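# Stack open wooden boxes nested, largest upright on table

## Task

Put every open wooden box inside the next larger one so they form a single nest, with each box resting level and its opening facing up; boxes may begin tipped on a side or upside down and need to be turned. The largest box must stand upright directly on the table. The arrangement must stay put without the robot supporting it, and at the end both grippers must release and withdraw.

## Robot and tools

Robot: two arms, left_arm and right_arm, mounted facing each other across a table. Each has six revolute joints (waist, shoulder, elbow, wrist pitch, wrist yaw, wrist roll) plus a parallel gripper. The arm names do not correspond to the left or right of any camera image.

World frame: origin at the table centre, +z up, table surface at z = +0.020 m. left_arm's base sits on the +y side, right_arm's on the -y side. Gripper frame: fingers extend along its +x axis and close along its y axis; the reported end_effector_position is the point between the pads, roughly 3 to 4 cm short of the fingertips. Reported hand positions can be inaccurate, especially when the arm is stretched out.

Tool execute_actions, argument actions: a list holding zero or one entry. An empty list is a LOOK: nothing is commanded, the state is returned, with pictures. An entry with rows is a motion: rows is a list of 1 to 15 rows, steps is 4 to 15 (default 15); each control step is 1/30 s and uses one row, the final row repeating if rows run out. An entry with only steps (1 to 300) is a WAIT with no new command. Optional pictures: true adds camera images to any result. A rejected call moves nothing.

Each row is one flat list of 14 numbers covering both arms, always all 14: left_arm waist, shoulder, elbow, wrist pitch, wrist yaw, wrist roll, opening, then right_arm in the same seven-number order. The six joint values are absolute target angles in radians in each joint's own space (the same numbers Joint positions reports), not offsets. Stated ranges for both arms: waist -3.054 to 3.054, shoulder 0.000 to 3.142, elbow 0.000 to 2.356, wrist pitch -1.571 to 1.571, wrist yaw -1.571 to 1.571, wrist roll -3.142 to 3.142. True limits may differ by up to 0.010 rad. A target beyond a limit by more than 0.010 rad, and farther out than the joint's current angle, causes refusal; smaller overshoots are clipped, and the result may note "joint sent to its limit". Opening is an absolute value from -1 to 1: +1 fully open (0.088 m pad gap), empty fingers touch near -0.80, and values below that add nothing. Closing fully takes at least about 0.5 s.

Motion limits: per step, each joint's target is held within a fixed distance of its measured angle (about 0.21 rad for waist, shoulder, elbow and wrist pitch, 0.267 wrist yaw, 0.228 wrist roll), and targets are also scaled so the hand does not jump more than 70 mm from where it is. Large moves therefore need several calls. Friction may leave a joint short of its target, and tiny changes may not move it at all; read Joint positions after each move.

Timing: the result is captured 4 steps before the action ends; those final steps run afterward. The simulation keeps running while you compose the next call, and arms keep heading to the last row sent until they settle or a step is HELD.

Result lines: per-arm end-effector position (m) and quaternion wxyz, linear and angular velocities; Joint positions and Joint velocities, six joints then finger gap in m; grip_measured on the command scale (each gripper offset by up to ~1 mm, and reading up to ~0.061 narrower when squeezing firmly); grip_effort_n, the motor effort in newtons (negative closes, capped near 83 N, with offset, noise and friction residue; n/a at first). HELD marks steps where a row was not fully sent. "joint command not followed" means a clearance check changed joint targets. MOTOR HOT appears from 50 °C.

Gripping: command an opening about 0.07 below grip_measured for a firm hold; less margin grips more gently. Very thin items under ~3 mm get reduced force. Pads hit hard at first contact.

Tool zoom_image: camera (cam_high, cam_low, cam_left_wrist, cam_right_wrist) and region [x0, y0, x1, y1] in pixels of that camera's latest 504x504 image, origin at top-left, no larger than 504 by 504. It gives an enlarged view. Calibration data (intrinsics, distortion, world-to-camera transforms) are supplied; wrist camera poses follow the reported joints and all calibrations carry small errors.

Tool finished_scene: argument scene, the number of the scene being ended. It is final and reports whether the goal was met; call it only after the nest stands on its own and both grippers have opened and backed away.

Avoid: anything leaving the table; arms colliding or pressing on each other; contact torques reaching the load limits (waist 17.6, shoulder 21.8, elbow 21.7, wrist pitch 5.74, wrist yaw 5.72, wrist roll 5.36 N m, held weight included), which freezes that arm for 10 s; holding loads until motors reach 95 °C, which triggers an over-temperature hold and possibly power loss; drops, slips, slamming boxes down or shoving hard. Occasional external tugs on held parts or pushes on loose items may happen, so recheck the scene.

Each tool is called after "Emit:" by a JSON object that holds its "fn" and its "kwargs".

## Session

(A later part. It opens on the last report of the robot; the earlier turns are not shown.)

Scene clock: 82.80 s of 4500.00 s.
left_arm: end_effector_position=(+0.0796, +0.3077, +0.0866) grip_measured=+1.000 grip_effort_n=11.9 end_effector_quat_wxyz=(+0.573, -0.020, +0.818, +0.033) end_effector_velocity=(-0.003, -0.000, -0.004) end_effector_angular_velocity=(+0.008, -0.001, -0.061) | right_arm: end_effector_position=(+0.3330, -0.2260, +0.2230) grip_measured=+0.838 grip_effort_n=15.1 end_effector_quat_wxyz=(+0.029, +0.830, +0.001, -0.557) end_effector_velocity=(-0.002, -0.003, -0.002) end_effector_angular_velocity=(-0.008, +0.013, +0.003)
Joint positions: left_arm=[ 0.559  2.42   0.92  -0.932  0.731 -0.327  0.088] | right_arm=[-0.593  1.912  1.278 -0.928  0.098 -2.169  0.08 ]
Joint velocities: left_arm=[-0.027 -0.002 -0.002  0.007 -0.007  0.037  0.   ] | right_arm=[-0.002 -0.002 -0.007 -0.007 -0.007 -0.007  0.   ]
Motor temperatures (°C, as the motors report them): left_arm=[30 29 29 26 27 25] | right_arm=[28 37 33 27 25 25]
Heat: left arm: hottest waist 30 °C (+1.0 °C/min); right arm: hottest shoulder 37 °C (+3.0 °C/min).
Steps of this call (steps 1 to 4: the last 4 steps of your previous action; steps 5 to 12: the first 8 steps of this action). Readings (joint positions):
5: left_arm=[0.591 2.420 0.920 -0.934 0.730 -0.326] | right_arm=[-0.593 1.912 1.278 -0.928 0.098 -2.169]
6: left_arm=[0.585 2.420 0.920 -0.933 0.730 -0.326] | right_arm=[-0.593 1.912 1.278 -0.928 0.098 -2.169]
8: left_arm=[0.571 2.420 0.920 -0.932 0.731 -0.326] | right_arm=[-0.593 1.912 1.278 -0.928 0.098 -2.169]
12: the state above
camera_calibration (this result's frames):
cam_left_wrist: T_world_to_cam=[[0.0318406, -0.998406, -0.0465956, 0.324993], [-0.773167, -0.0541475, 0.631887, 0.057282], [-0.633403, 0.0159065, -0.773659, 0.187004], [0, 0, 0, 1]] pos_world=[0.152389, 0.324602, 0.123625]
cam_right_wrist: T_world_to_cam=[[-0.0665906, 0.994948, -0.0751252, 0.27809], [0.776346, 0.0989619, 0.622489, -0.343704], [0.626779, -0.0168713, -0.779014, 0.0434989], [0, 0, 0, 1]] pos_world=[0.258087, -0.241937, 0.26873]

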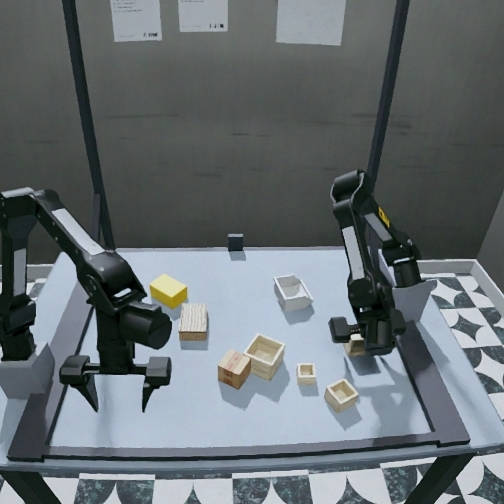

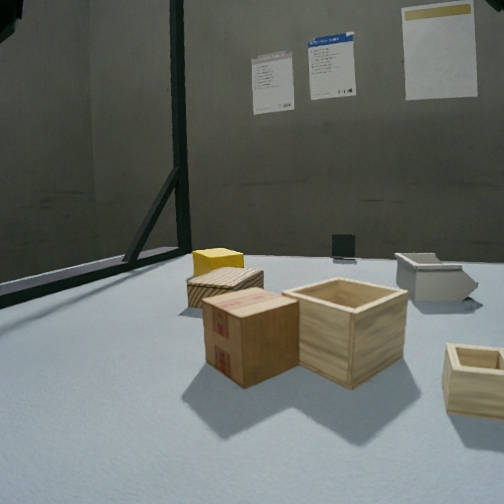

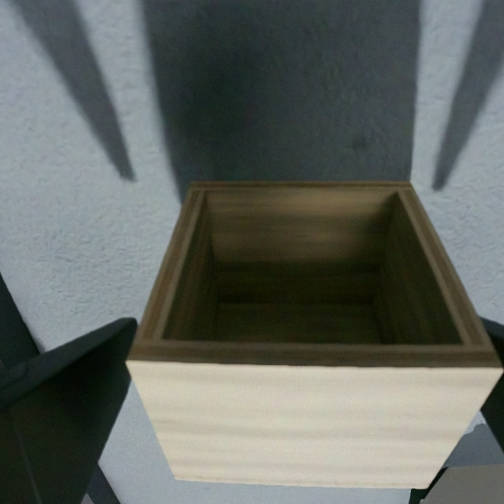

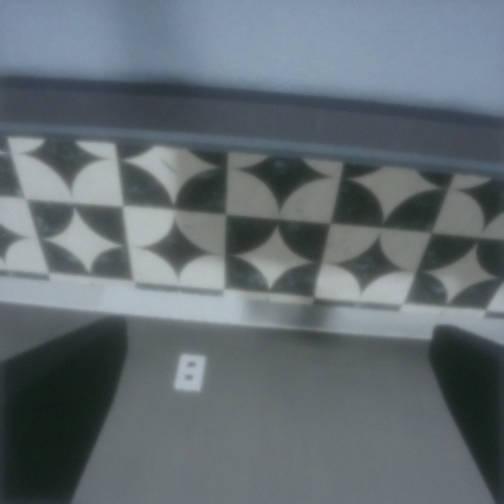

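Emit:
{"fn": "execute_actions", "kwargs": {"actions": [{"rows":[[0.515,2.46,0.892,-0.845,0.763,-0.36,1,-0.593,1.912,1.278,-0.928,0.098,-2.169,0.84]],"steps":15}], "pictures": true}}

Scene clock: 83.30 s of 4500.00 s.
left_arm: end_effector_position=(+0.0788, +0.3082, +0.0704) grip_measured=+1.000 grip_effort_n=11.9 end_effector_quat_wxyz=(+0.575, -0.015, +0.817, +0.029) end_effector_velocity=(+0.003, +0.000, -0.003) end_effector_angular_velocity=(+0.016, -0.012, +0.017) | right_arm: end_effector_position=(+0.3330, -0.2260, +0.2230) grip_measured=+0.838 grip_effort_n=14.7 end_effector_quat_wxyz=(+0.029, +0.830, +0.001, -0.557) end_effector_velocity=(+0.002, +0.005, +0.004) end_effector_angular_velocity=(+0.022, -0.010, +0.027)
Joint positions: left_arm=[ 0.518  2.449  0.897 -0.851  0.757 -0.355  0.088] | right_arm=[-0.593  1.912  1.278 -0.928  0.098 -2.169  0.08 ]
Joint velocities: left_arm=[-0.007  0.007  0.002  0.022 -0.007 -0.037  0.   ] | right_arm=[-0.002 -0.007  0.002  0.022 -0.007 -0.022 -0.   ]
Motor temperatures (°C, as the motors report them): left_arm=[30 29 29 26 27 25] | right_arm=[28 37 33 27 25 25]
Heat: left arm: hottest waist 30 °C (+1.0 °C/min); right arm: hottest shoulder 37 °C (+2.0 °C/min).
Steps of this call (steps 1 to 4: the last 4 steps of your previous action; steps 5 to 15: the first 11 steps of this action). Readings (joint positions):
5: left_arm=[0.556 2.420 0.917 -0.924 0.734 -0.331] | right_arm=[-0.593 1.912 1.278 -0.928 0.098 -2.169]
6: left_arm=[0.550 2.423 0.912 -0.902 0.741 -0.337] | right_arm=[-0.593 1.912 1.278 -0.928 0.098 -2.169]
8: left_arm=[0.533 2.433 0.907 -0.877 0.749 -0.345] | right_arm=[-0.593 1.912 1.278 -0.928 0.098 -2.169]
12: left_arm=[0.519 2.447 0.898 -0.858 0.755 -0.353] | right_arm=[-0.593 1.912 1.278 -0.928 0.098 -2.169]
15: the state above
camera_calibration (this result's frames):
cam_left_wrist: T_world_to_cam=[[0.020069, -0.998717, -0.0464989, 0.325742], [-0.776096, -0.0448816, 0.629016, 0.064518], [-0.630296, 0.0234639, -0.776001, 0.171468], [0, 0, 0, 1]] pos_world=[0.15161, 0.324196, 0.107623]
cam_right_wrist: T_world_to_cam=[[-0.0665906, 0.994948, -0.0751252, 0.27809], [0.776346, 0.0989619, 0.622489, -0.343704], [0.626779, -0.0168713, -0.779014, 0.0434989], [0, 0, 0, 1]] pos_world=[0.258087, -0.241937, 0.26873]

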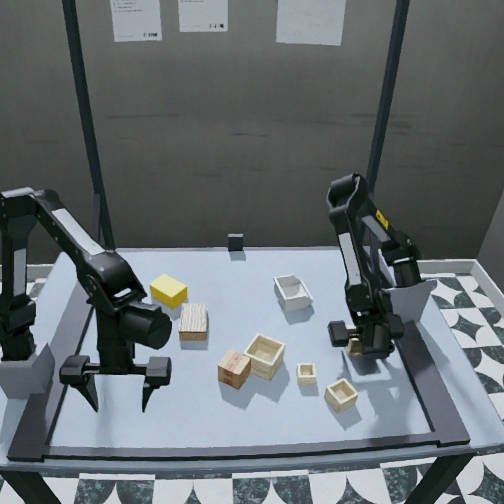

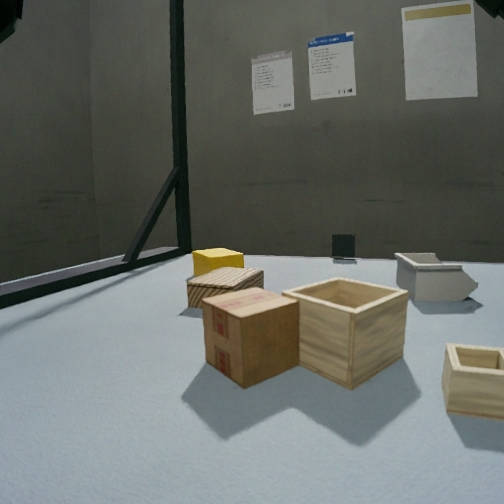

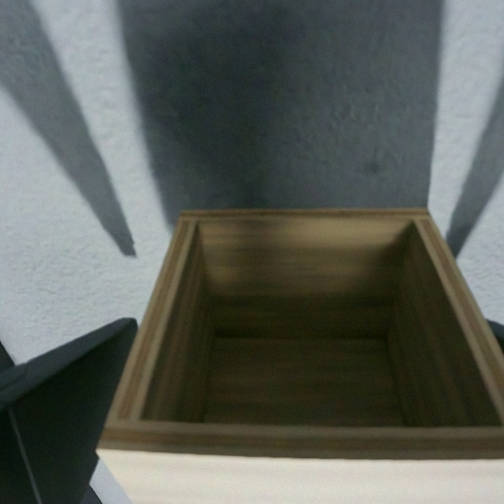

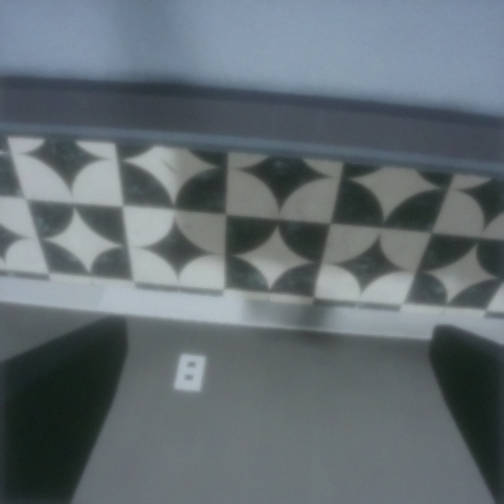

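Emit:
{"fn": "execute_actions", "kwargs": {"actions": [{"rows":[[0.51,2.465,0.89,-0.84,0.765,-0.36,0.3,-0.593,1.912,1.278,-0.928,0.098,-2.169,0.84]],"steps":15}]}}

Emit:
{"fn": "execute_actions", "kwargs": {"actions": [{"rows":[[0.6,2.2,0.9,-0.95,0.68,-0.3,0.3,-0.593,1.912,1.278,-0.928,0.098,-2.169,0.84]],"steps":12}]}}

Emit:
{"fn": "execute_actions", "kwargs": {"actions": [{"rows":[[-0.15,1.884,0.346,0.272,-0.491,-1.44,0.3,-0.593,1.912,1.278,-0.928,0.098,-2.169,0.84]],"steps":15}]}}

Emit:
{"fn": "execute_actions", "kwargs": {"actions": [{"steps":20}], "pictures": true}}

Scene clock: 84.23 s of 4500.00 s.
left_arm: end_effector_position=(+0.0786, +0.3083, +0.0684) grip_measured=+0.488 grip_effort_n=-83.5 end_effector_quat_wxyz=(+0.574, -0.016, +0.818, +0.029) end_effector_velocity=(+0.002, -0.000, -0.000) end_effector_angular_velocity=(+0.005, -0.010, -0.004) | right_arm: end_effector_position=(+0.3330, -0.2260, +0.2230) grip_measured=+0.838 grip_effort_n=15.1 end_effector_quat_wxyz=(+0.029, +0.830, +0.001, -0.557) end_effector_velocity=(+0.001, +0.001, +0.001) end_effector_angular_velocity=(-0.001, -0.010, +0.010)
Joint positions: left_arm=[ 0.514  2.455  0.895 -0.843  0.762 -0.357  0.063] | right_arm=[-0.593  1.912  1.278 -0.928  0.098 -2.169  0.08 ]
Joint velocities: left_arm=[-0.002 -0.002  0.002  0.007 -0.007 -0.007  0.   ] | right_arm=[ 0.002 -0.002 -0.002  0.007  0.007 -0.007 -0.   ]
Motor temperatures (°C, as the motors report them): left_arm=[30 29 29 26 27 25] | right_arm=[28 37 33 27 25 25]
Heat: left arm: hottest waist 30 °C (+1.0 °C/min); right arm: hottest shoulder 37 °C (+2.0 °C/min).
Steps of this call (steps 1 to 4: the last 4 steps of your previous action; steps 5 to 15: the robot went on to your last target; steps 16 to 17: nothing new was sent; steps 18 to 28: the first 11 steps of this action). Readings (joint positions):
18: left_arm=[0.516 2.451 0.896 -0.846 0.759 -0.357] | right_arm=[-0.593 1.912 1.278 -0.928 0.098 -2.169]
19: left_arm=[0.515 2.452 0.896 -0.845 0.760 -0.357] | right_arm=[-0.593 1.912 1.278 -0.928 0.098 -2.169]
21: left_arm=[0.513 2.454 0.895 -0.843 0.760 -0.357] | right_arm=[-0.593 1.912 1.278 -0.928 0.098 -2.169]
25: left_arm=[0.514 2.455 0.895 -0.843 0.762 -0.357] | right_arm=[-0.593 1.912 1.278 -0.928 0.098 -2.169]
28: the state above

Scene clock: 84.63 s of 4500.00 s.
left_arm: end_effector_position=(+0.0845, +0.2912, +0.1208) grip_measured=+0.488 grip_effort_n=-83.5 end_effector_quat_wxyz=(+0.630, +0.001, +0.777, -0.021) end_effector_velocity=(-0.010, -0.006, +0.066) end_effector_angular_velocity=(+0.006, -0.160, -0.092) | right_arm: end_effector_position=(+0.3330, -0.2260, +0.2230) grip_measured=+0.838 grip_effort_n=14.7 end_effector_quat_wxyz=(+0.029, +0.830, +0.001, -0.557) end_effector_velocity=(-0.003, -0.004, -0.001) end_effector_angular_velocity=(-0.013, +0.031, +0.012)
Joint positions: left_arm=[ 0.589  2.233  0.903 -0.932  0.697 -0.31   0.063] | right_arm=[-0.593  1.912  1.278 -0.928  0.098 -2.169  0.08 ]
Joint velocities: left_arm=[ 0.076 -0.295 -0.007 -0.154 -0.125  0.051 -0.   ] | right_arm=[-0.007 -0.002 -0.002 -0.022 -0.022 -0.022 -0.   ]
Motor temperatures (°C, as the motors report them): left_arm=[30 29 29 26 27 25] | right_arm=[28 37 33 27 25 25]
Heat: left arm: hottest waist 30 °C (+1.0 °C/min); right arm: hottest shoulder 37 °C (+2.0 °C/min).
Steps of this call (steps 1 to 4: the last 4 steps of your previous action; steps 5 to 12: the first 8 steps of this action). Readings (joint positions):
5: left_arm=[0.516 2.442 0.895 -0.847 0.758 -0.353] | right_arm=[-0.593 1.912 1.278 -0.928 0.098 -2.169]
6: left_arm=[0.527 2.416 0.893 -0.872 0.735 -0.342] | right_arm=[-0.593 1.912 1.278 -0.928 0.098 -2.169]
8: left_arm=[0.558 2.336 0.890 -0.912 0.713 -0.327] | right_arm=[-0.593 1.912 1.278 -0.928 0.098 -2.169]
12: the state above

Scene clock: 85.13 s of 4500.00 s.
left_arm: end_effector_position=(+0.0640, +0.3286, +0.0966) grip_measured=+0.488 grip_effort_n=-83.5 end_effector_quat_wxyz=(+0.728, +0.150, +0.665, +0.077) end_effector_velocity=(+0.025, -0.013, +0.018) end_effector_angular_velocity=(-0.093, -0.066, +0.046) | right_arm: end_effector_position=(+0.3330, -0.2260, +0.2230) grip_measured=+0.838 grip_effort_n=14.7 end_effector_quat_wxyz=(+0.029, +0.830, +0.001, -0.557) end_effector_velocity=(-0.001, -0.002, -0.000) end_effector_angular_velocity=(-0.004, +0.010, +0.004)
Joint positions: left_arm=[ 0.345  1.99   0.656 -0.683  0.372 -0.579  0.063] | right_arm=[-0.593  1.912  1.278 -0.928  0.098 -2.169  0.08 ]
Joint velocities: left_arm=[ 0.105 -0.002  0.051  0.007 -0.007 -0.007 -0.   ] | right_arm=[-0.002 -0.002 -0.002 -0.007 -0.007 -0.007 -0.   ]
Motor temperatures (°C, as the motors report them): left_arm=[30 29 29 26 27 25] | right_arm=[28 37 33 27 25 25]
Heat: left arm: hottest waist 30 °C (+1.0 °C/min); right arm: hottest shoulder 37 °C (+2.0 °C/min).
Kept back: nothing.
A step of this action was HELD (marked below), so the last 4 steps of it were dropped. An arm can still carry out its HELD step.
Steps of this call (steps 1 to 4: the last 4 steps of your previous action; steps 5 to 15: the first 11 steps of this action). Readings (joint positions):
5: left_arm=[0.584 2.205 0.884 -0.916 0.662 -0.333] | right_arm=[-0.593 1.912 1.278 -0.928 0.098 -2.169]
6: left_arm=[0.550 2.165 0.842 -0.851 0.588 -0.383] | right_arm=[-0.593 1.912 1.278 -0.928 0.098 -2.169]
8: left_arm=[0.451 2.072 0.750 -0.778 0.481 -0.481] | right_arm=[-0.593 1.912 1.278 -0.928 0.098 -2.169]
11: left_arm=[0.328 1.983 0.653 -0.694 0.368 -0.579] | right_arm=[-0.593 1.912 1.278 -0.928 0.098 -2.169] HELD
12: left_arm=[0.326 1.985 0.652 -0.693 0.372 -0.579] | right_arm=[-0.593 1.912 1.278 -0.928 0.098 -2.169] HELD
13: left_arm=[0.333 1.989 0.652 -0.684 0.372 -0.579] | right_arm=[-0.593 1.912 1.278 -0.928 0.098 -2.169] HELD
14: left_arm=[0.340 1.990 0.654 -0.683 0.372 -0.579] | right_arm=[-0.593 1.912 1.278 -0.928 0.098 -2.169] HELD
15: the state above HELD
joint command not followed: on one or more control steps a check withheld the commanded joint targets of the left arm, and it was not sent them on those steps. On the call's last step the targets were still withheld.
cause: the commanded joint targets would bring two parts of the arm too close to each other (joints 1 (waist) to 6 (wrist roll) lie between them); next, command targets that bring no two parts of the arm closer together.

Scene clock: 85.80 s of 4500.00 s.
left_arm: end_effector_position=(+0.0646, +0.3282, +0.0971) grip_measured=+0.488 grip_effort_n=-83.5 end_effector_quat_wxyz=(+0.728, +0.149, +0.664, +0.077) end_effector_velocity=(-0.005, +0.001, -0.002) end_effector_angular_velocity=(-0.010, +0.020, +0.022) | right_arm: end_effector_position=(+0.3330, -0.2260, +0.2230) grip_measured=+0.838 grip_effort_n=15.1 end_effector_quat_wxyz=(+0.029, +0.830, +0.001, -0.557) end_effector_velocity=(-0.001, -0.002, +0.002) end_effector_angular_velocity=(-0.015, -0.004, +0.021)
Joint positions: left_arm=[ 0.348  1.99   0.657 -0.683  0.372 -0.579  0.063] | right_arm=[-0.593  1.912  1.278 -0.928  0.098 -2.169  0.08 ]
Joint velocities: left_arm=[ 0.002  0.002 -0.007 -0.007  0.022 -0.007 -0.   ] | right_arm=[ 0.002 -0.007 -0.002 -0.007  0.007 -0.022 -0.   ]
Motor temperatures (°C, as the motors report them): left_arm=[30 29 29 26 27 25] | right_arm=[28 37 33 27 25 25]
Heat: left arm: hottest waist 30 °C (+1.0 °C/min); right arm: hottest shoulder 37 °C (+2.0 °C/min).
Kept back: nothing.
Steps of this call (steps 1 to 20: nothing new was sent). Readings (joint positions):
1: left_arm=[0.347 1.990 0.657 -0.683 0.372 -0.579] | right_arm=[-0.593 1.912 1.278 -0.928 0.098 -2.169]
2: left_arm=[0.348 1.990 0.657 -0.683 0.372 -0.579] | right_arm=[-0.593 1.912 1.278 -0.928 0.098 -2.169]
4: left_arm=[0.348 1.990 0.657 -0.683 0.372 -0.579] | right_arm=[-0.593 1.912 1.278 -0.928 0.098 -2.169]
8: left_arm=[0.348 1.990 0.657 -0.683 0.372 -0.579] | right_arm=[-0.593 1.912 1.278 -0.928 0.098 -2.169]
20: the state above
camera_calibration (this result's frames):
cam_left_wrist: T_world_to_cam=[[-0.112917, -0.930824, -0.347586, 0.362883], [-0.968135, 0.0243727, 0.24924, 0.0641447], [-0.223527, 0.364653, -0.903916, 0.0569942], [0, 0, 0, 1]] pos_world=[0.115816, 0.315434, 0.161663]
cam_right_wrist: T_world_to_cam=[[-0.0665906, 0.994948, -0.0751252, 0.27809], [0.776346, 0.0989619, 0.622489, -0.343704], [0.626779, -0.0168713, -0.779014, 0.0434989], [0, 0, 0, 1]] pos_world=[0.258087, -0.241937, 0.26873]

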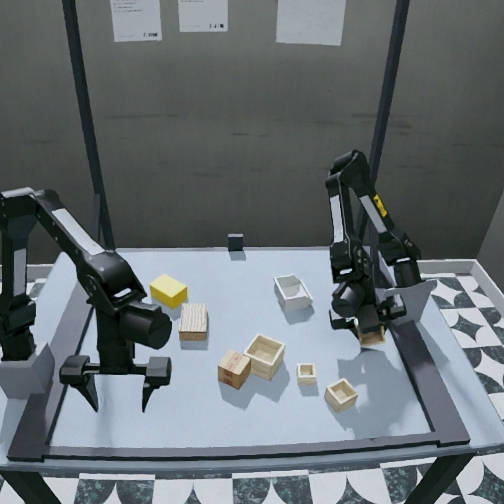

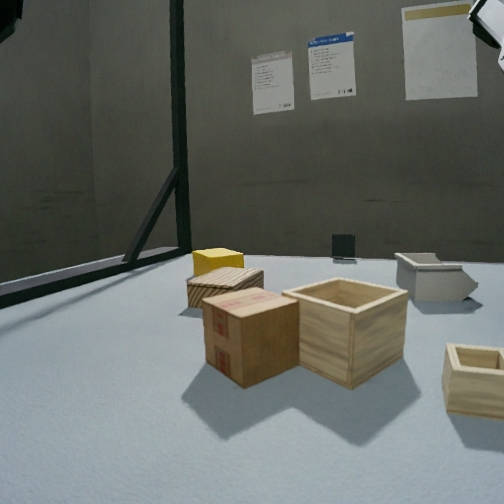

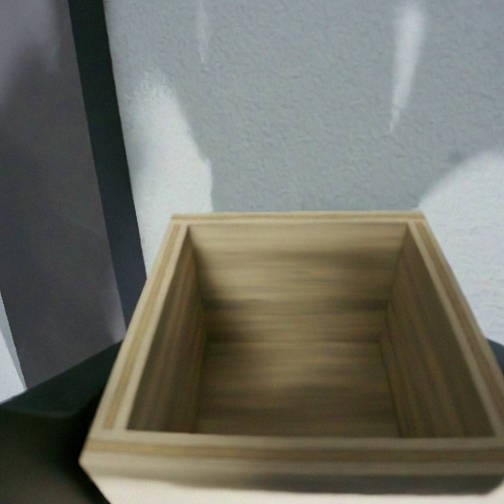

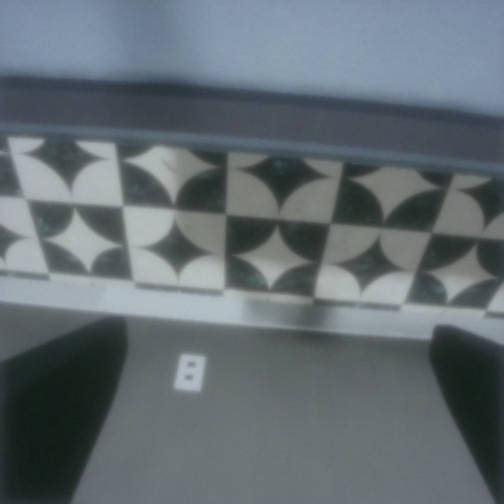

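Emit:
{"fn": "execute_actions", "kwargs": {"actions": []}}

Scene clock: 86.57 s of 4500.00 s.
left_arm: end_effector_position=(+0.0646, +0.3282, +0.0971) grip_measured=+0.488 grip_effort_n=-83.5 end_effector_quat_wxyz=(+0.728, +0.149, +0.664, +0.077) end_effector_velocity=(-0.002, +0.004, -0.000) end_effector_angular_velocity=(+0.013, +0.001, +0.012) | right_arm: end_effector_position=(+0.3330, -0.2260, +0.2230) grip_measured=+0.838 grip_effort_n=15.1 end_effector_quat_wxyz=(+0.029, +0.830, +0.001, -0.557) end_effector_velocity=(-0.002, -0.002, +0.001) end_effector_angular_velocity=(-0.000, +0.008, +0.005)
Joint positions: left_arm=[ 0.348  1.99   0.657 -0.683  0.372 -0.579  0.063] | right_arm=[-0.593  1.912  1.278 -0.928  0.098 -2.169  0.08 ]
Joint velocities: left_arm=[-0.002 -0.002 -0.007 -0.007 -0.007 -0.007  0.   ] | right_arm=[-0.002 -0.007 -0.002 -0.007 -0.007 -0.007 -0.   ]
Motor temperatures (°C, as the motors report them): left_arm=[30 29 29 26 27 25] | right_arm=[28 37 33 27 25 25]
Heat: left arm: hottest waist 30 °C (+1.0 °C/min); right arm: hottest shoulder 37 °C (+2.0 °C/min).
Kept back: nothing.
Steps of this call (steps 1 to 23: nothing new was sent). Readings (joint positions):
1: left_arm=[0.348 1.990 0.657 -0.683 0.372 -0.579] | right_arm=[-0.593 1.912 1.278 -0.928 0.098 -2.169]
2: left_arm=[0.348 1.990 0.657 -0.683 0.372 -0.579] | right_arm=[-0.593 1.912 1.278 -0.928 0.098 -2.169]
4: left_arm=[0.348 1.990 0.657 -0.683 0.372 -0.579] | right_arm=[-0.593 1.912 1.278 -0.928 0.098 -2.169]
8: left_arm=[0.348 1.990 0.657 -0.683 0.372 -0.579] | right_arm=[-0.593 1.912 1.278 -0.928 0.098 -2.169]
23: the state above
camera_calibration (this result's frames):
cam_left_wrist: T_world_to_cam=[[-0.112917, -0.930824, -0.347586, 0.362883], [-0.968135, 0.0243727, 0.24924, 0.0641447], [-0.223527, 0.364653, -0.903916, 0.0569942], [0, 0, 0, 1]] pos_world=[0.115816, 0.315434, 0.161663]
cam_right_wrist: T_world_to_cam=[[-0.0665906, 0.994948, -0.0751252, 0.27809], [0.776346, 0.0989619, 0.622489, -0.343704], [0.626779, -0.0168713, -0.779014, 0.0434989], [0, 0, 0, 1]] pos_world=[0.258087, -0.241937, 0.26873]

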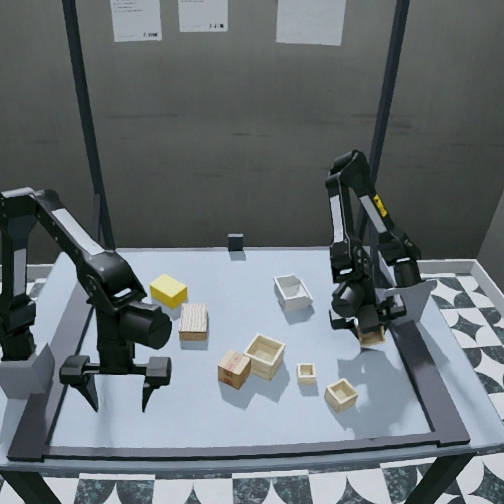

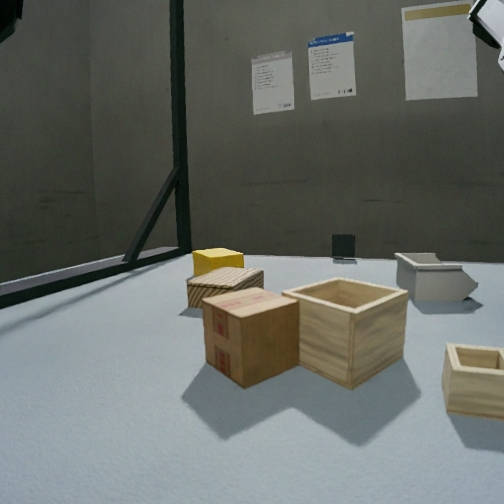

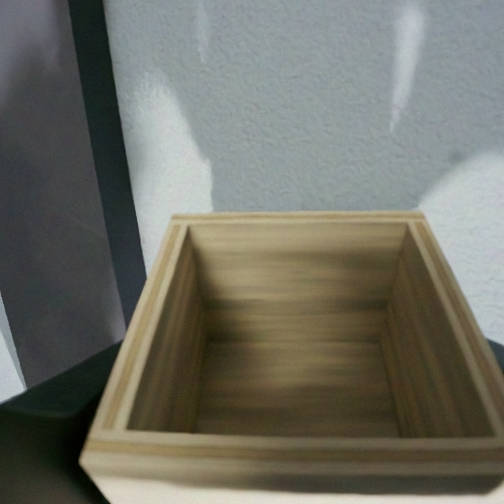

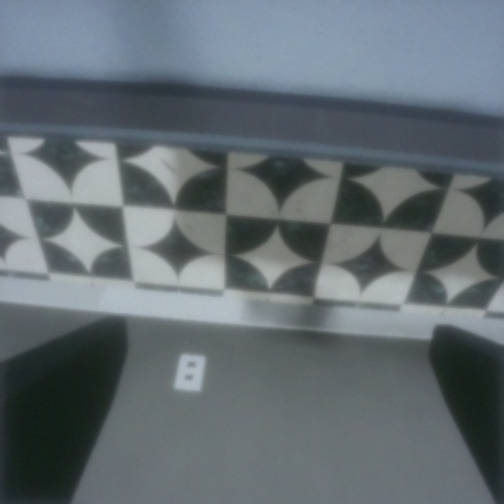

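Emit:
{"fn": "execute_actions", "kwargs": {"actions": [{"rows":[[0.4,2.15,1.1,-0.3,0.4,-0.6,0.3,-0.593,1.912,1.278,-0.928,0.098,-2.169,0.84]],"steps":15}]}}

Emit:
{"fn": "execute_actions", "kwargs": {"actions": [{"rows":[[0.35,2.3,1.2,0.6,0.45,-0.61,0.3,-0.593,1.912,1.278,-0.928,0.098,-2.169,0.84]],"steps":15}]}}

Emit:
{"fn": "execute_actions", "kwargs": {"actions": [{"rows":[[0.318,2.717,1.108,1.246,0.45,-0.614,0.3,-0.593,1.912,1.278,-0.928,0.098,-2.169,0.84]],"steps":15}]}}

Emit:
{"fn": "execute_actions", "kwargs": {"actions": [{"steps":30}], "pictures": true}}

Scene clock: 87.27 s of 4500.00 s.
left_arm: end_effector_position=(+0.1104, +0.2862, +0.1016) grip_measured=+0.488 grip_effort_n=-83.5 end_effector_quat_wxyz=(+0.769, +0.132, +0.625, +0.018) end_effector_velocity=(+0.206, -0.213, +0.049) end_effector_angular_velocity=(-0.516, -0.505, -0.418) | right_arm: end_effector_position=(+0.3330, -0.2260, +0.2230) grip_measured=+0.838 grip_effort_n=15.6 end_effector_quat_wxyz=(+0.029, +0.830, +0.001, -0.557) end_effector_velocity=(+0.001, +0.000, -0.003) end_effector_angular_velocity=(-0.006, +0.008, +0.019)
Joint positions: left_arm=[ 0.369  2.064  0.772 -0.558  0.381 -0.585  0.063] | right_arm=[-0.593  1.912  1.278 -0.928  0.098 -2.169  0.08 ]
Joint velocities: left_arm=[ 0.081  0.256  0.549  0.549  0.022 -0.051 -0.   ] | right_arm=[-0.002  0.007 -0.002  0.007 -0.007 -0.022  0.   ]
Motor temperatures (°C, as the motors report them): left_arm=[30 29 29 26 27 25] | right_arm=[28 37 33 27 25 25]
Heat: left arm: hottest waist 30 °C (+1.0 °C/min); right arm: hottest shoulder 37 °C (+2.0 °C/min).
Steps of this call (steps 1 to 10: nothing new was sent; steps 11 to 21: the first 11 steps of this action). Readings (joint positions):
11: left_arm=[0.348 1.990 0.657 -0.683 0.372 -0.579] | right_arm=[-0.593 1.912 1.278 -0.928 0.098 -2.169]
12: left_arm=[0.348 1.990 0.658 -0.682 0.372 -0.579] | right_arm=[-0.593 1.912 1.278 -0.928 0.098 -2.169]
14: left_arm=[0.350 1.998 0.667 -0.671 0.372 -0.579] | right_arm=[-0.593 1.912 1.278 -0.928 0.098 -2.169]
18: left_arm=[0.360 2.035 0.719 -0.614 0.376 -0.581] | right_arm=[-0.593 1.912 1.278 -0.928 0.098 -2.169]
21: the state above

Scene clock: 87.77 s of 4500.00 s.
left_arm: end_effector_position=(+0.1961, +0.1721, +0.1231) grip_measured=+0.488 grip_effort_n=-83.5 end_effector_quat_wxyz=(+0.834, +0.114, +0.520, -0.141) end_effector_velocity=(+0.137, -0.259, +0.067) end_effector_angular_velocity=(-0.491, -0.465, -0.630) | right_arm: end_effector_position=(+0.3330, -0.2260, +0.2230) grip_measured=+0.838 grip_effort_n=14.7 end_effector_quat_wxyz=(+0.029, +0.830, +0.001, -0.557) end_effector_velocity=(-0.000, -0.003, +0.000) end_effector_angular_velocity=(-0.003, +0.010, -0.001)
Joint positions: left_arm=[ 0.363  2.225  1.05  -0.264  0.425 -0.601  0.063] | right_arm=[-0.593  1.912  1.278 -0.928  0.098 -2.169  0.08 ]
Joint velocities: left_arm=[-0.076  0.276  0.545  0.667  0.066 -0.037 -0.   ] | right_arm=[-0.007 -0.002 -0.002 -0.007 -0.007 -0.007 -0.   ]
Motor temperatures (°C, as the motors report them): left_arm=[30 29 29 26 27 25] | right_arm=[28 37 33 27 25 25]
Heat: left arm: hottest waist 30 °C (+1.0 °C/min); right arm: hottest shoulder 37 °C (+2.0 °C/min).
Steps of this call (steps 1 to 4: the last 4 steps of your previous action; steps 5 to 15: the first 11 steps of this action). Readings (joint positions):
5: left_arm=[0.380 2.100 0.866 -0.460 0.388 -0.590] | right_arm=[-0.593 1.912 1.278 -0.928 0.098 -2.169]
6: left_arm=[0.380 2.108 0.885 -0.441 0.390 -0.591] | right_arm=[-0.593 1.912 1.278 -0.928 0.098 -2.169]
8: left_arm=[0.379 2.132 0.924 -0.403 0.399 -0.593] | right_arm=[-0.593 1.912 1.278 -0.928 0.098 -2.169]
12: left_arm=[0.371 2.191 0.995 -0.329 0.415 -0.598] | right_arm=[-0.593 1.912 1.278 -0.928 0.098 -2.169]
15: the state above

Scene clock: 88.27 s of 4500.00 s.
left_arm: end_effector_position=(+0.2433, +0.1330, +0.0926) grip_measured=+0.488 grip_effort_n=-83.5 end_effector_quat_wxyz=(+0.848, +0.118, +0.465, -0.226) end_effector_velocity=(+0.080, +0.101, -0.201) end_effector_angular_velocity=(+0.102, +0.082, +0.045) | right_arm: end_effector_position=(+0.3330, -0.2260, +0.2230) grip_measured=+0.838 grip_effort_n=14.7 end_effector_quat_wxyz=(+0.029, +0.830, +0.001, -0.557) end_effector_velocity=(-0.001, -0.002, +0.000) end_effector_angular_velocity=(-0.013, -0.002, +0.006)
Joint positions: left_arm=[ 0.328  2.429  1.131  0.062  0.445 -0.609  0.063] | right_arm=[-0.593  1.912  1.278 -0.928  0.098 -2.169  0.08 ]
Joint velocities: left_arm=[-0.071  0.623 -0.105  0.608 -0.007 -0.022 -0.   ] | right_arm=[ 0.002 -0.002 -0.002 -0.007  0.007 -0.007 -0.   ]
Motor temperatures (°C, as the motors report them): left_arm=[30 29 29 26 27 25] | right_arm=[28 37 33 27 25 25]
Heat: left arm: hottest waist 30 °C (+1.0 °C/min); right arm: hottest shoulder 37 °C (+2.0 °C/min).
Steps of this call (steps 1 to 4: the last 4 steps of your previous action; steps 5 to 15: the first 11 steps of this action). Readings (joint positions):
5: left_arm=[0.355 2.260 1.128 -0.145 0.437 -0.604] | right_arm=[-0.593 1.912 1.278 -0.928 0.098 -2.169]
6: left_arm=[0.353 2.268 1.137 -0.122 0.439 -0.604] | right_arm=[-0.593 1.912 1.278 -0.928 0.098 -2.169]
8: left_arm=[0.349 2.289 1.146 -0.080 0.441 -0.605] | right_arm=[-0.593 1.912 1.278 -0.928 0.098 -2.169]
12: left_arm=[0.337 2.365 1.142 -0.000 0.444 -0.608] | right_arm=[-0.593 1.912 1.278 -0.928 0.098 -2.169]
15: the state above

Scene clock: 89.27 s of 4500.00 s.
left_arm: end_effector_position=(+0.2903, +0.1374, +0.0743) grip_measured=+0.488 grip_effort_n=-83.5 end_effector_quat_wxyz=(+0.869, +0.102, +0.400, -0.274) end_effector_velocity=(+0.021, -0.009, -0.002) end_effector_angular_velocity=(-0.089, -0.098, -0.066) | right_arm: end_effector_position=(+0.3330, -0.2260, +0.2230) grip_measured=+0.838 grip_effort_n=14.7 end_effector_quat_wxyz=(+0.029, +0.830, +0.001, -0.557) end_effector_velocity=(-0.002, -0.002, +0.001) end_effector_angular_velocity=(-0.000, +0.008, +0.005)
Joint positions: left_arm=[ 0.363  2.608  1.127  0.412  0.432 -0.609  0.063] | right_arm=[-0.593  1.912  1.278 -0.928  0.098 -2.169  0.08 ]
Joint velocities: left_arm=[ 0.002  0.085 -0.002  0.242 -0.022 -0.022 -0.   ] | right_arm=[-0.002 -0.007 -0.002 -0.007 -0.007 -0.007 -0.   ]
Motor temperatures (°C, as the motors report them): left_arm=[30 28 29 26 26 25] | right_arm=[28 37 33 27 25 25]
Heat: left arm: hottest waist 30 °C (+1.0 °C/min); right arm: hottest shoulder 37 °C (+2.0 °C/min).
Kept back: nothing.
Steps of this call (steps 1 to 4: the last 4 steps of your previous action; steps 5 to 30: the robot went on to your last target). Readings (joint positions):
1: left_arm=[0.326 2.450 1.128 0.083 0.445 -0.609] | right_arm=[-0.593 1.912 1.278 -0.928 0.098 -2.169]
2: left_arm=[0.327 2.469 1.125 0.109 0.447 -0.609] | right_arm=[-0.593 1.912 1.278 -0.928 0.098 -2.169]
4: left_arm=[0.331 2.490 1.125 0.149 0.446 -0.609] | right_arm=[-0.593 1.912 1.278 -0.928 0.098 -2.169]
8: left_arm=[0.342 2.519 1.125 0.205 0.446 -0.609] | right_arm=[-0.593 1.912 1.278 -0.928 0.098 -2.169]
30: the state above
camera_calibration (this result's frames):
cam_left_wrist: T_world_to_cam=[[-0.561542, -0.827448, 0.00029944, 0.292919], [-0.766663, 0.520154, -0.376388, 0.212834], [0.311286, -0.211587, -0.926462, 0.0820153], [0, 0, 0, 1]] pos_world=[0.302128, 0.149022, 0.156004]
cam_right_wrist: T_world_to_cam=[[-0.0665906, 0.994948, -0.0751252, 0.27809], [0.776346, 0.0989619, 0.622489, -0.343704], [0.626779, -0.0168713, -0.779014, 0.0434989], [0, 0, 0, 1]] pos_world=[0.258087, -0.241937, 0.26873]

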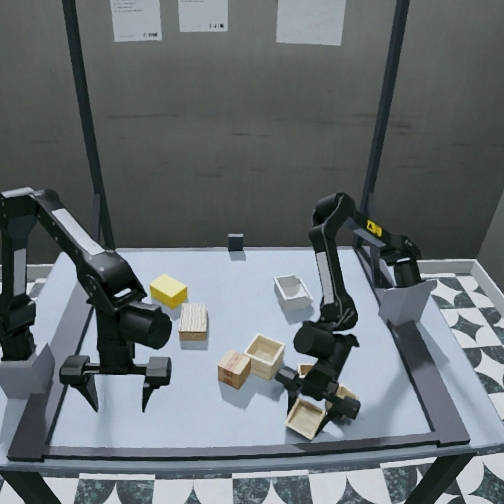

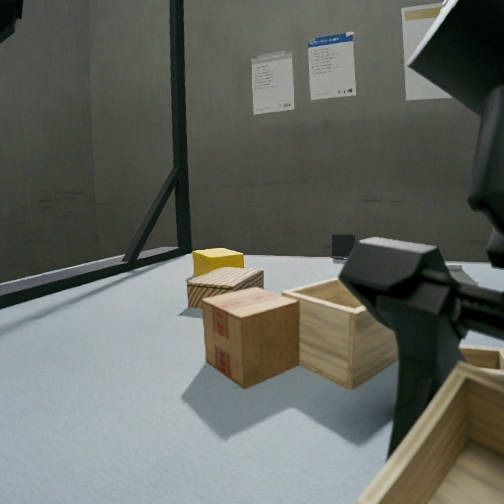

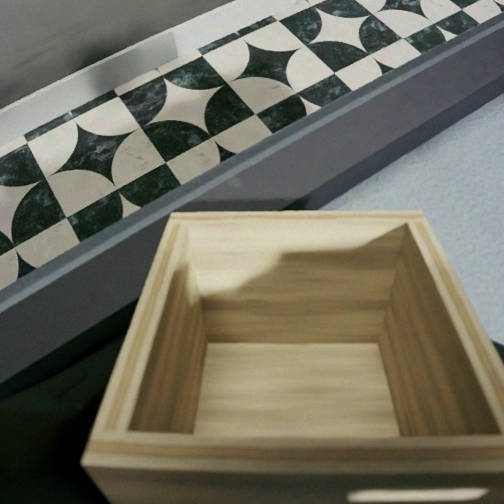

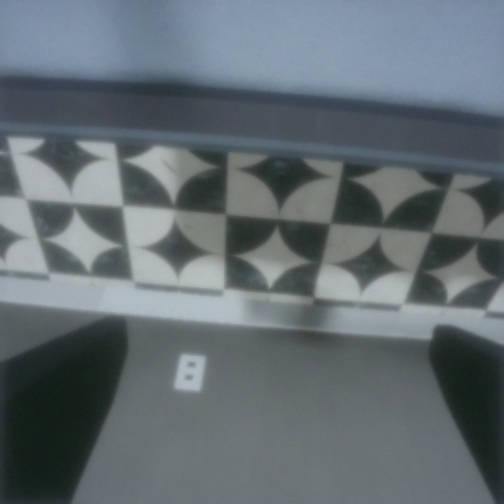

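Emit:
{"fn": "execute_actions", "kwargs": {"actions": [{"rows":[[0.34,2.35,1.2,0.45,0.45,-0.61,0.3,-0.593,1.912,1.278,-0.928,0.098,-2.169,0.84]],"steps":15}]}}

Emit:
{"fn": "execute_actions", "kwargs": {"actions": [{"rows":[[0.32,2.4,1.1,0.94,0.45,-0.61,0.3,-0.593,1.912,1.278,-0.928,0.098,-2.169,0.84]],"steps":15}]}}

Emit:
{"fn": "execute_actions", "kwargs": {"actions": [{"steps":25}], "pictures": true}}

Scene clock: 89.83 s of 4500.00 s.
left_arm: end_effector_position=(+0.2807, +0.1050, +0.0941) grip_measured=+0.488 grip_effort_n=-83.5 end_effector_quat_wxyz=(+0.867, +0.107, +0.368, -0.319) end_effector_velocity=(-0.092, -0.221, +0.190) end_effector_angular_velocity=(-0.257, -0.302, -0.446) | right_arm: end_effector_position=(+0.3330, -0.2260, +0.2230) grip_measured=+0.838 grip_effort_n=15.1 end_effector_quat_wxyz=(+0.029, +0.830, +0.001, -0.557) end_effector_velocity=(-0.003, -0.004, -0.001) end_effector_angular_velocity=(-0.016, +0.018, +0.000)
Joint positions: left_arm=[ 0.341  2.56   1.14   0.457  0.442 -0.609  0.063] | right_arm=[-0.593  1.912  1.278 -0.928  0.098 -2.169  0.08 ]
Joint velocities: left_arm=[-0.12  -0.54   0.11  -0.051 -0.007 -0.022 -0.   ] | right_arm=[-0.002 -0.002 -0.002 -0.022 -0.007 -0.007 -0.   ]
Motor temperatures (°C, as the motors report them): left_arm=[30 29 29 26 26 25] | right_arm=[28 37 33 27 25 25]
Heat: left arm: hottest waist 30 °C (+1.0 °C/min); right arm: hottest shoulder 37 °C (+2.0 °C/min).
Steps of this call (steps 1 to 6: the robot went on to your last target; steps 7 to 17: the first 11 steps of this action). Readings (joint positions):
7: left_arm=[0.363 2.626 1.127 0.470 0.428 -0.609] | right_arm=[-0.593 1.912 1.278 -0.928 0.098 -2.169]
8: left_arm=[0.363 2.626 1.127 0.473 0.428 -0.609] | right_arm=[-0.593 1.912 1.278 -0.928 0.098 -2.169]
10: left_arm=[0.363 2.621 1.127 0.474 0.428 -0.609] | right_arm=[-0.593 1.912 1.278 -0.928 0.098 -2.169]
14: left_arm=[0.357 2.600 1.133 0.464 0.435 -0.609] | right_arm=[-0.593 1.912 1.278 -0.928 0.098 -2.169]
17: the state above

Scene clock: 90.33 s of 4500.00 s.
left_arm: end_effector_position=(+0.2332, +0.0120, +0.1959) grip_measured=+0.488 grip_effort_n=-83.5 end_effector_quat_wxyz=(+0.845, +0.095, +0.169, -0.498) end_effector_velocity=(-0.034, -0.056, +0.080) end_effector_angular_velocity=(-0.288, -0.279, -0.304) | right_arm: end_effector_position=(+0.3330, -0.2260, +0.2230) grip_measured=+0.838 grip_effort_n=14.7 end_effector_quat_wxyz=(+0.029, +0.830, +0.001, -0.557) end_effector_velocity=(+0.001, -0.002, +0.002) end_effector_angular_velocity=(-0.008, -0.005, +0.003)
Joint positions: left_arm=[ 0.317  2.411  1.109  0.878  0.448 -0.609  0.063] | right_arm=[-0.593  1.912  1.278 -0.928  0.098 -2.169  0.08 ]
Joint velocities: left_arm=[-0.002 -0.002 -0.002  0.505 -0.022 -0.007 -0.   ] | right_arm=[-0.002 -0.002  0.002 -0.007  0.007 -0.007 -0.   ]
Motor temperatures (°C, as the motors report them): left_arm=[30 29 29 26 26 25] | right_arm=[28 37 33 27 25 25]
Heat: left arm: hottest waist 30 °C (+1.0 °C/min); right arm: hottest shoulder 37 °C (+2.0 °C/min).
Steps of this call (steps 1 to 4: the last 4 steps of your previous action; steps 5 to 15: the first 11 steps of this action). Readings (joint positions):
5: left_arm=[0.334 2.454 1.163 0.475 0.444 -0.609] | right_arm=[-0.593 1.912 1.278 -0.928 0.098 -2.169]
6: left_arm=[0.333 2.438 1.154 0.533 0.444 -0.609] | right_arm=[-0.593 1.912 1.278 -0.928 0.098 -2.169]
8: left_arm=[0.328 2.416 1.140 0.625 0.446 -0.609] | right_arm=[-0.593 1.912 1.278 -0.928 0.098 -2.169]
12: left_arm=[0.319 2.411 1.116 0.798 0.447 -0.609] | right_arm=[-0.593 1.912 1.278 -0.928 0.098 -2.169]
15: the state above

Scene clock: 91.17 s of 4500.00 s.
left_arm: end_effector_position=(+0.2290, +0.0070, +0.2039) grip_measured=+0.488 grip_effort_n=-83.5 end_effector_quat_wxyz=(+0.840, +0.092, +0.147, -0.513) end_effector_velocity=(-0.002, +0.001, -0.006) end_effector_angular_velocity=(+0.016, +0.023, +0.005) | right_arm: end_effector_position=(+0.3330, -0.2260, +0.2230) grip_measured=+0.838 grip_effort_n=15.1 end_effector_quat_wxyz=(+0.029, +0.830, +0.001, -0.557) end_effector_velocity=(-0.002, -0.001, -0.002) end_effector_angular_velocity=(-0.010, +0.013, +0.007)
Joint positions: left_arm=[ 0.317  2.411  1.104  0.936  0.448 -0.609  0.063] | right_arm=[-0.593  1.912  1.278 -0.928  0.098 -2.169  0.08 ]
Joint velocities: left_arm=[-0.007 -0.002 -0.002 -0.022  0.007 -0.007 -0.   ] | right_arm=[ 0.002  0.002 -0.002 -0.007 -0.007 -0.007 -0.   ]
Motor temperatures (°C, as the motors report them): left_arm=[30 29 29 26 26 25] | right_arm=[28 37 33 27 25 25]
Heat: left arm: hottest waist 30 °C (+1.0 °C/min); right arm: hottest shoulder 37 °C (+2.0 °C/min).
Kept back: nothing.
Steps of this call (steps 1 to 4: the last 4 steps of your previous action; steps 5 to 25: the robot went on to your last target). Readings (joint positions):
1: left_arm=[0.317 2.411 1.109 0.893 0.448 -0.609] | right_arm=[-0.593 1.912 1.278 -0.928 0.098 -2.169]
2: left_arm=[0.317 2.411 1.109 0.904 0.448 -0.609] | right_arm=[-0.593 1.912 1.278 -0.928 0.098 -2.169]
4: left_arm=[0.317 2.411 1.108 0.917 0.448 -0.609] | right_arm=[-0.593 1.912 1.278 -0.928 0.098 -2.169]
8: left_arm=[0.317 2.411 1.105 0.930 0.448 -0.609] | right_arm=[-0.593 1.912 1.278 -0.928 0.098 -2.169]
25: the state above
camera_calibration (this result's frames):
cam_left_wrist: T_world_to_cam=[[-0.881934, -0.469422, -0.0428444, 0.230225], [-0.267916, 0.573976, -0.773804, 0.248918], [0.387833, -0.670965, -0.631974, 0.119221], [0, 0, 0, 1]] pos_world=[0.223494, 0.045193, 0.277822]
cam_right_wrist: T_world_to_cam=[[-0.0665906, 0.994948, -0.0751252, 0.27809], [0.776346, 0.0989619, 0.622489, -0.343704], [0.626779, -0.0168713, -0.779014, 0.0434989], [0, 0, 0, 1]] pos_world=[0.258087, -0.241937, 0.26873]

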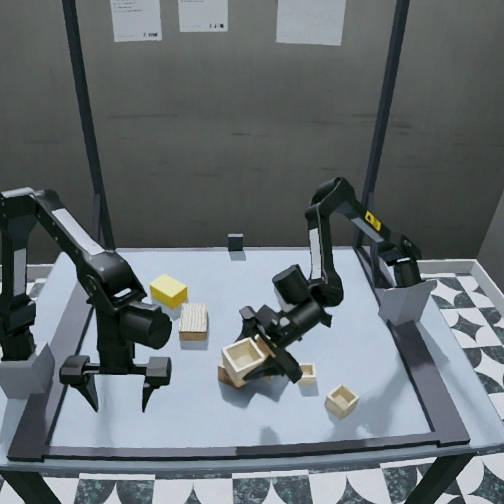

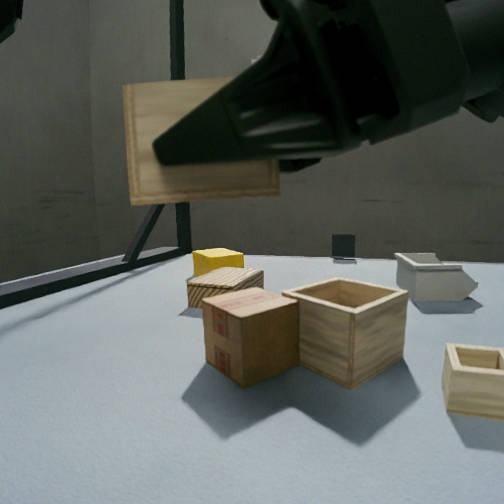

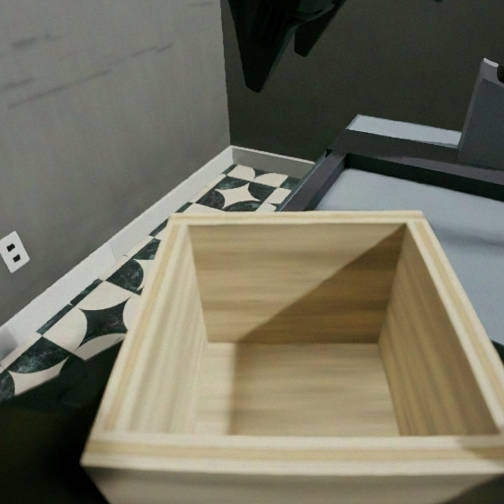

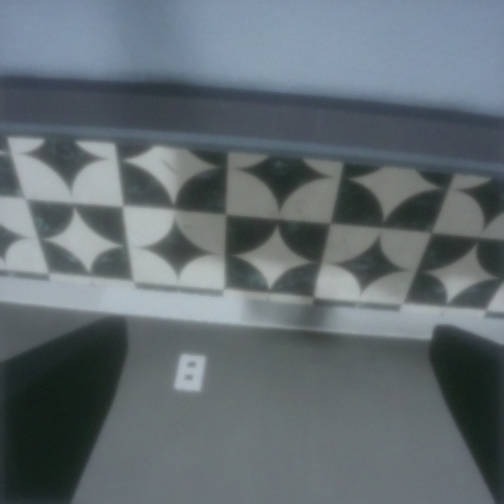

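Emit:
{"fn": "execute_actions", "kwargs": {"actions": [{"rows":[[0.318,2.717,1.108,1.246,0.45,-0.614,0.3,-0.593,1.912,1.278,-0.928,0.098,-2.169,0.84]],"steps":15}]}}

Emit:
{"fn": "execute_actions", "kwargs": {"actions": [{"steps":20}], "pictures": true}}

Scene clock: 91.67 s of 4500.00 s.
left_arm: end_effector_position=(+0.2714, +0.0522, +0.1278) grip_measured=+0.488 grip_effort_n=-83.5 end_effector_quat_wxyz=(+0.842, +0.093, +0.156, -0.509) end_effector_velocity=(+0.005, +0.014, -0.024) end_effector_angular_velocity=(-0.039, -0.053, -0.060) | right_arm: end_effector_position=(+0.3330, -0.2260, +0.2230) grip_measured=+0.838 grip_effort_n=15.1 end_effector_quat_wxyz=(+0.029, +0.830, +0.001, -0.557) end_effector_velocity=(-0.003, -0.001, -0.001) end_effector_angular_velocity=(-0.011, +0.011, +0.022)
Joint positions: left_arm=[ 0.316  2.703  1.101  1.213  0.45  -0.611  0.063] | right_arm=[-0.593  1.912  1.278 -0.928  0.098 -2.169  0.08 ]
Joint velocities: left_arm=[-0.012  0.139 -0.002  0.227 -0.007  0.007 -0.   ] | right_arm=[ 0.002 -0.002 -0.002 -0.007 -0.007 -0.022 -0.   ]
Motor temperatures (°C, as the motors report them): left_arm=[30 29 29 26 26 25] | right_arm=[28 37 33 27 25 25]
Heat: left arm: hottest waist 30 °C (+1.0 °C/min); right arm: hottest shoulder 37 °C (+2.0 °C/min).
Steps of this call (steps 1 to 4: the robot went on to your last target; steps 5 to 15: the first 11 steps of this action). Readings (joint positions):
5: left_arm=[0.317 2.426 1.104 0.960 0.448 -0.610] | right_arm=[-0.593 1.912 1.278 -0.928 0.098 -2.169]
6: left_arm=[0.317 2.457 1.109 1.029 0.450 -0.610] | right_arm=[-0.593 1.912 1.278 -0.928 0.098 -2.169]
8: left_arm=[0.317 2.527 1.118 1.111 0.450 -0.610] | right_arm=[-0.593 1.912 1.278 -0.928 0.098 -2.169]
12: left_arm=[0.317 2.662 1.108 1.184 0.450 -0.611] | right_arm=[-0.593 1.912 1.278 -0.928 0.098 -2.169]
15: the state above

Scene clock: 92.33 s of 4500.00 s.
left_arm: end_effector_position=(+0.2700, +0.0490, +0.1318) grip_measured=+0.488 grip_effort_n=-83.5 end_effector_quat_wxyz=(+0.839, +0.091, +0.144, -0.517) end_effector_velocity=(+0.001, -0.000, +0.002) end_effector_angular_velocity=(-0.015, +0.009, +0.024) | right_arm: end_effector_position=(+0.3330, -0.2260, +0.2230) grip_measured=+0.838 grip_effort_n=15.1 end_effector_quat_wxyz=(+0.029, +0.830, +0.001, -0.557) end_effector_velocity=(-0.002, +0.000, -0.001) end_effector_angular_velocity=(-0.003, +0.023, +0.020)
Joint positions: left_arm=[ 0.316  2.708  1.105  1.243  0.45  -0.611  0.063] | right_arm=[-0.593  1.912  1.278 -0.928  0.098 -2.169  0.08 ]
Joint velocities: left_arm=[-0.002 -0.007 -0.002 -0.007 -0.022 -0.022  0.   ] | right_arm=[-0.002  0.002  0.002 -0.007 -0.022 -0.022 -0.   ]
Motor temperatures (°C, as the motors report them): left_arm=[30 29 29 26 26 25] | right_arm=[28 37 33 27 25 25]
Heat: left arm: hottest waist 30 °C (+1.0 °C/min); right arm: hottest shoulder 37 °C (+2.0 °C/min).
Kept back: nothing.
Steps of this call (steps 1 to 4: the last 4 steps of your previous action; steps 5 to 20: the robot went on to your last target). Readings (joint positions):
1: left_arm=[0.316 2.706 1.101 1.222 0.450 -0.611] | right_arm=[-0.593 1.912 1.278 -0.928 0.098 -2.169]
2: left_arm=[0.316 2.706 1.101 1.229 0.450 -0.611] | right_arm=[-0.593 1.912 1.278 -0.928 0.098 -2.169]
4: left_arm=[0.316 2.706 1.104 1.239 0.450 -0.611] | right_arm=[-0.593 1.912 1.278 -0.928 0.098 -2.169]
8: left_arm=[0.316 2.707 1.105 1.239 0.450 -0.611] | right_arm=[-0.593 1.912 1.278 -0.928 0.098 -2.169]
20: the state above
camera_calibration (this result's frames):
cam_left_wrist: T_world_to_cam=[[-0.885264, -0.463106, -0.0428936, 0.283664], [-0.261501, 0.571896, -0.77753, 0.178831], [0.384609, -0.677103, -0.627382, 0.0864238], [0, 0, 0, 1]] pos_world=[0.264643, 0.0876114, 0.205435]
cam_right_wrist: T_world_to_cam=[[-0.0665906, 0.994948, -0.0751252, 0.27809], [0.776346, 0.0989619, 0.622489, -0.343704], [0.626779, -0.0168713, -0.779014, 0.0434989], [0, 0, 0, 1]] pos_world=[0.258087, -0.241937, 0.26873]

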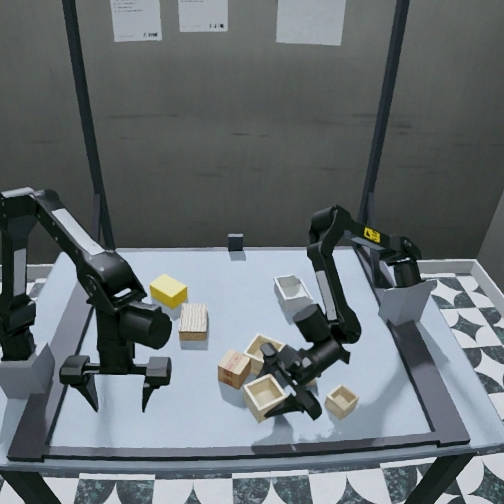

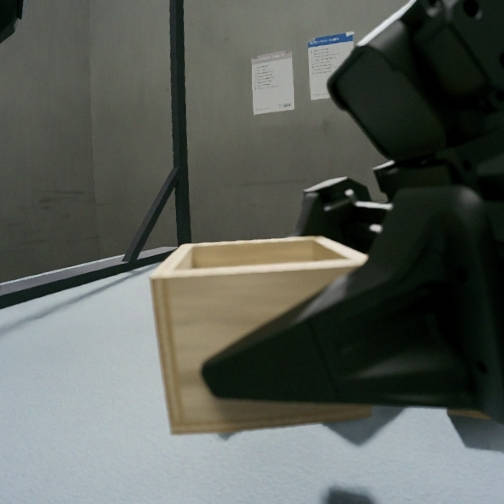

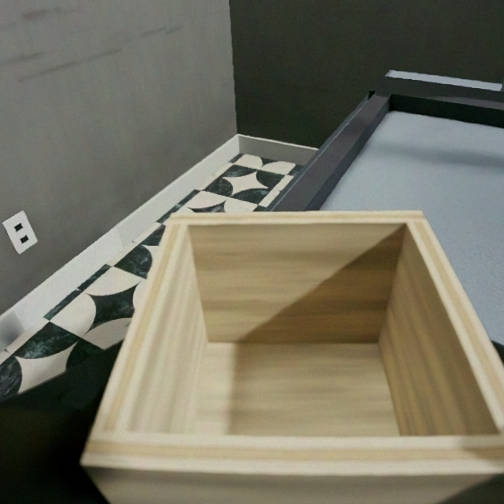

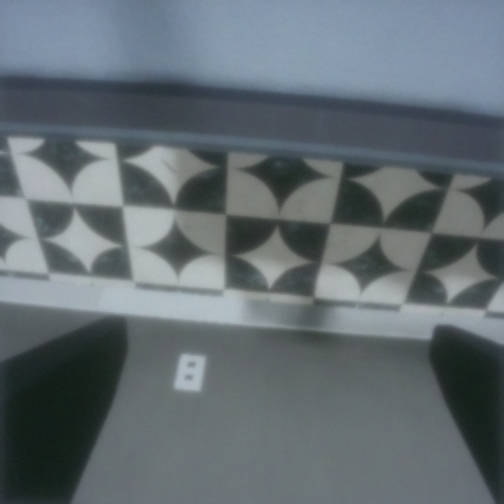

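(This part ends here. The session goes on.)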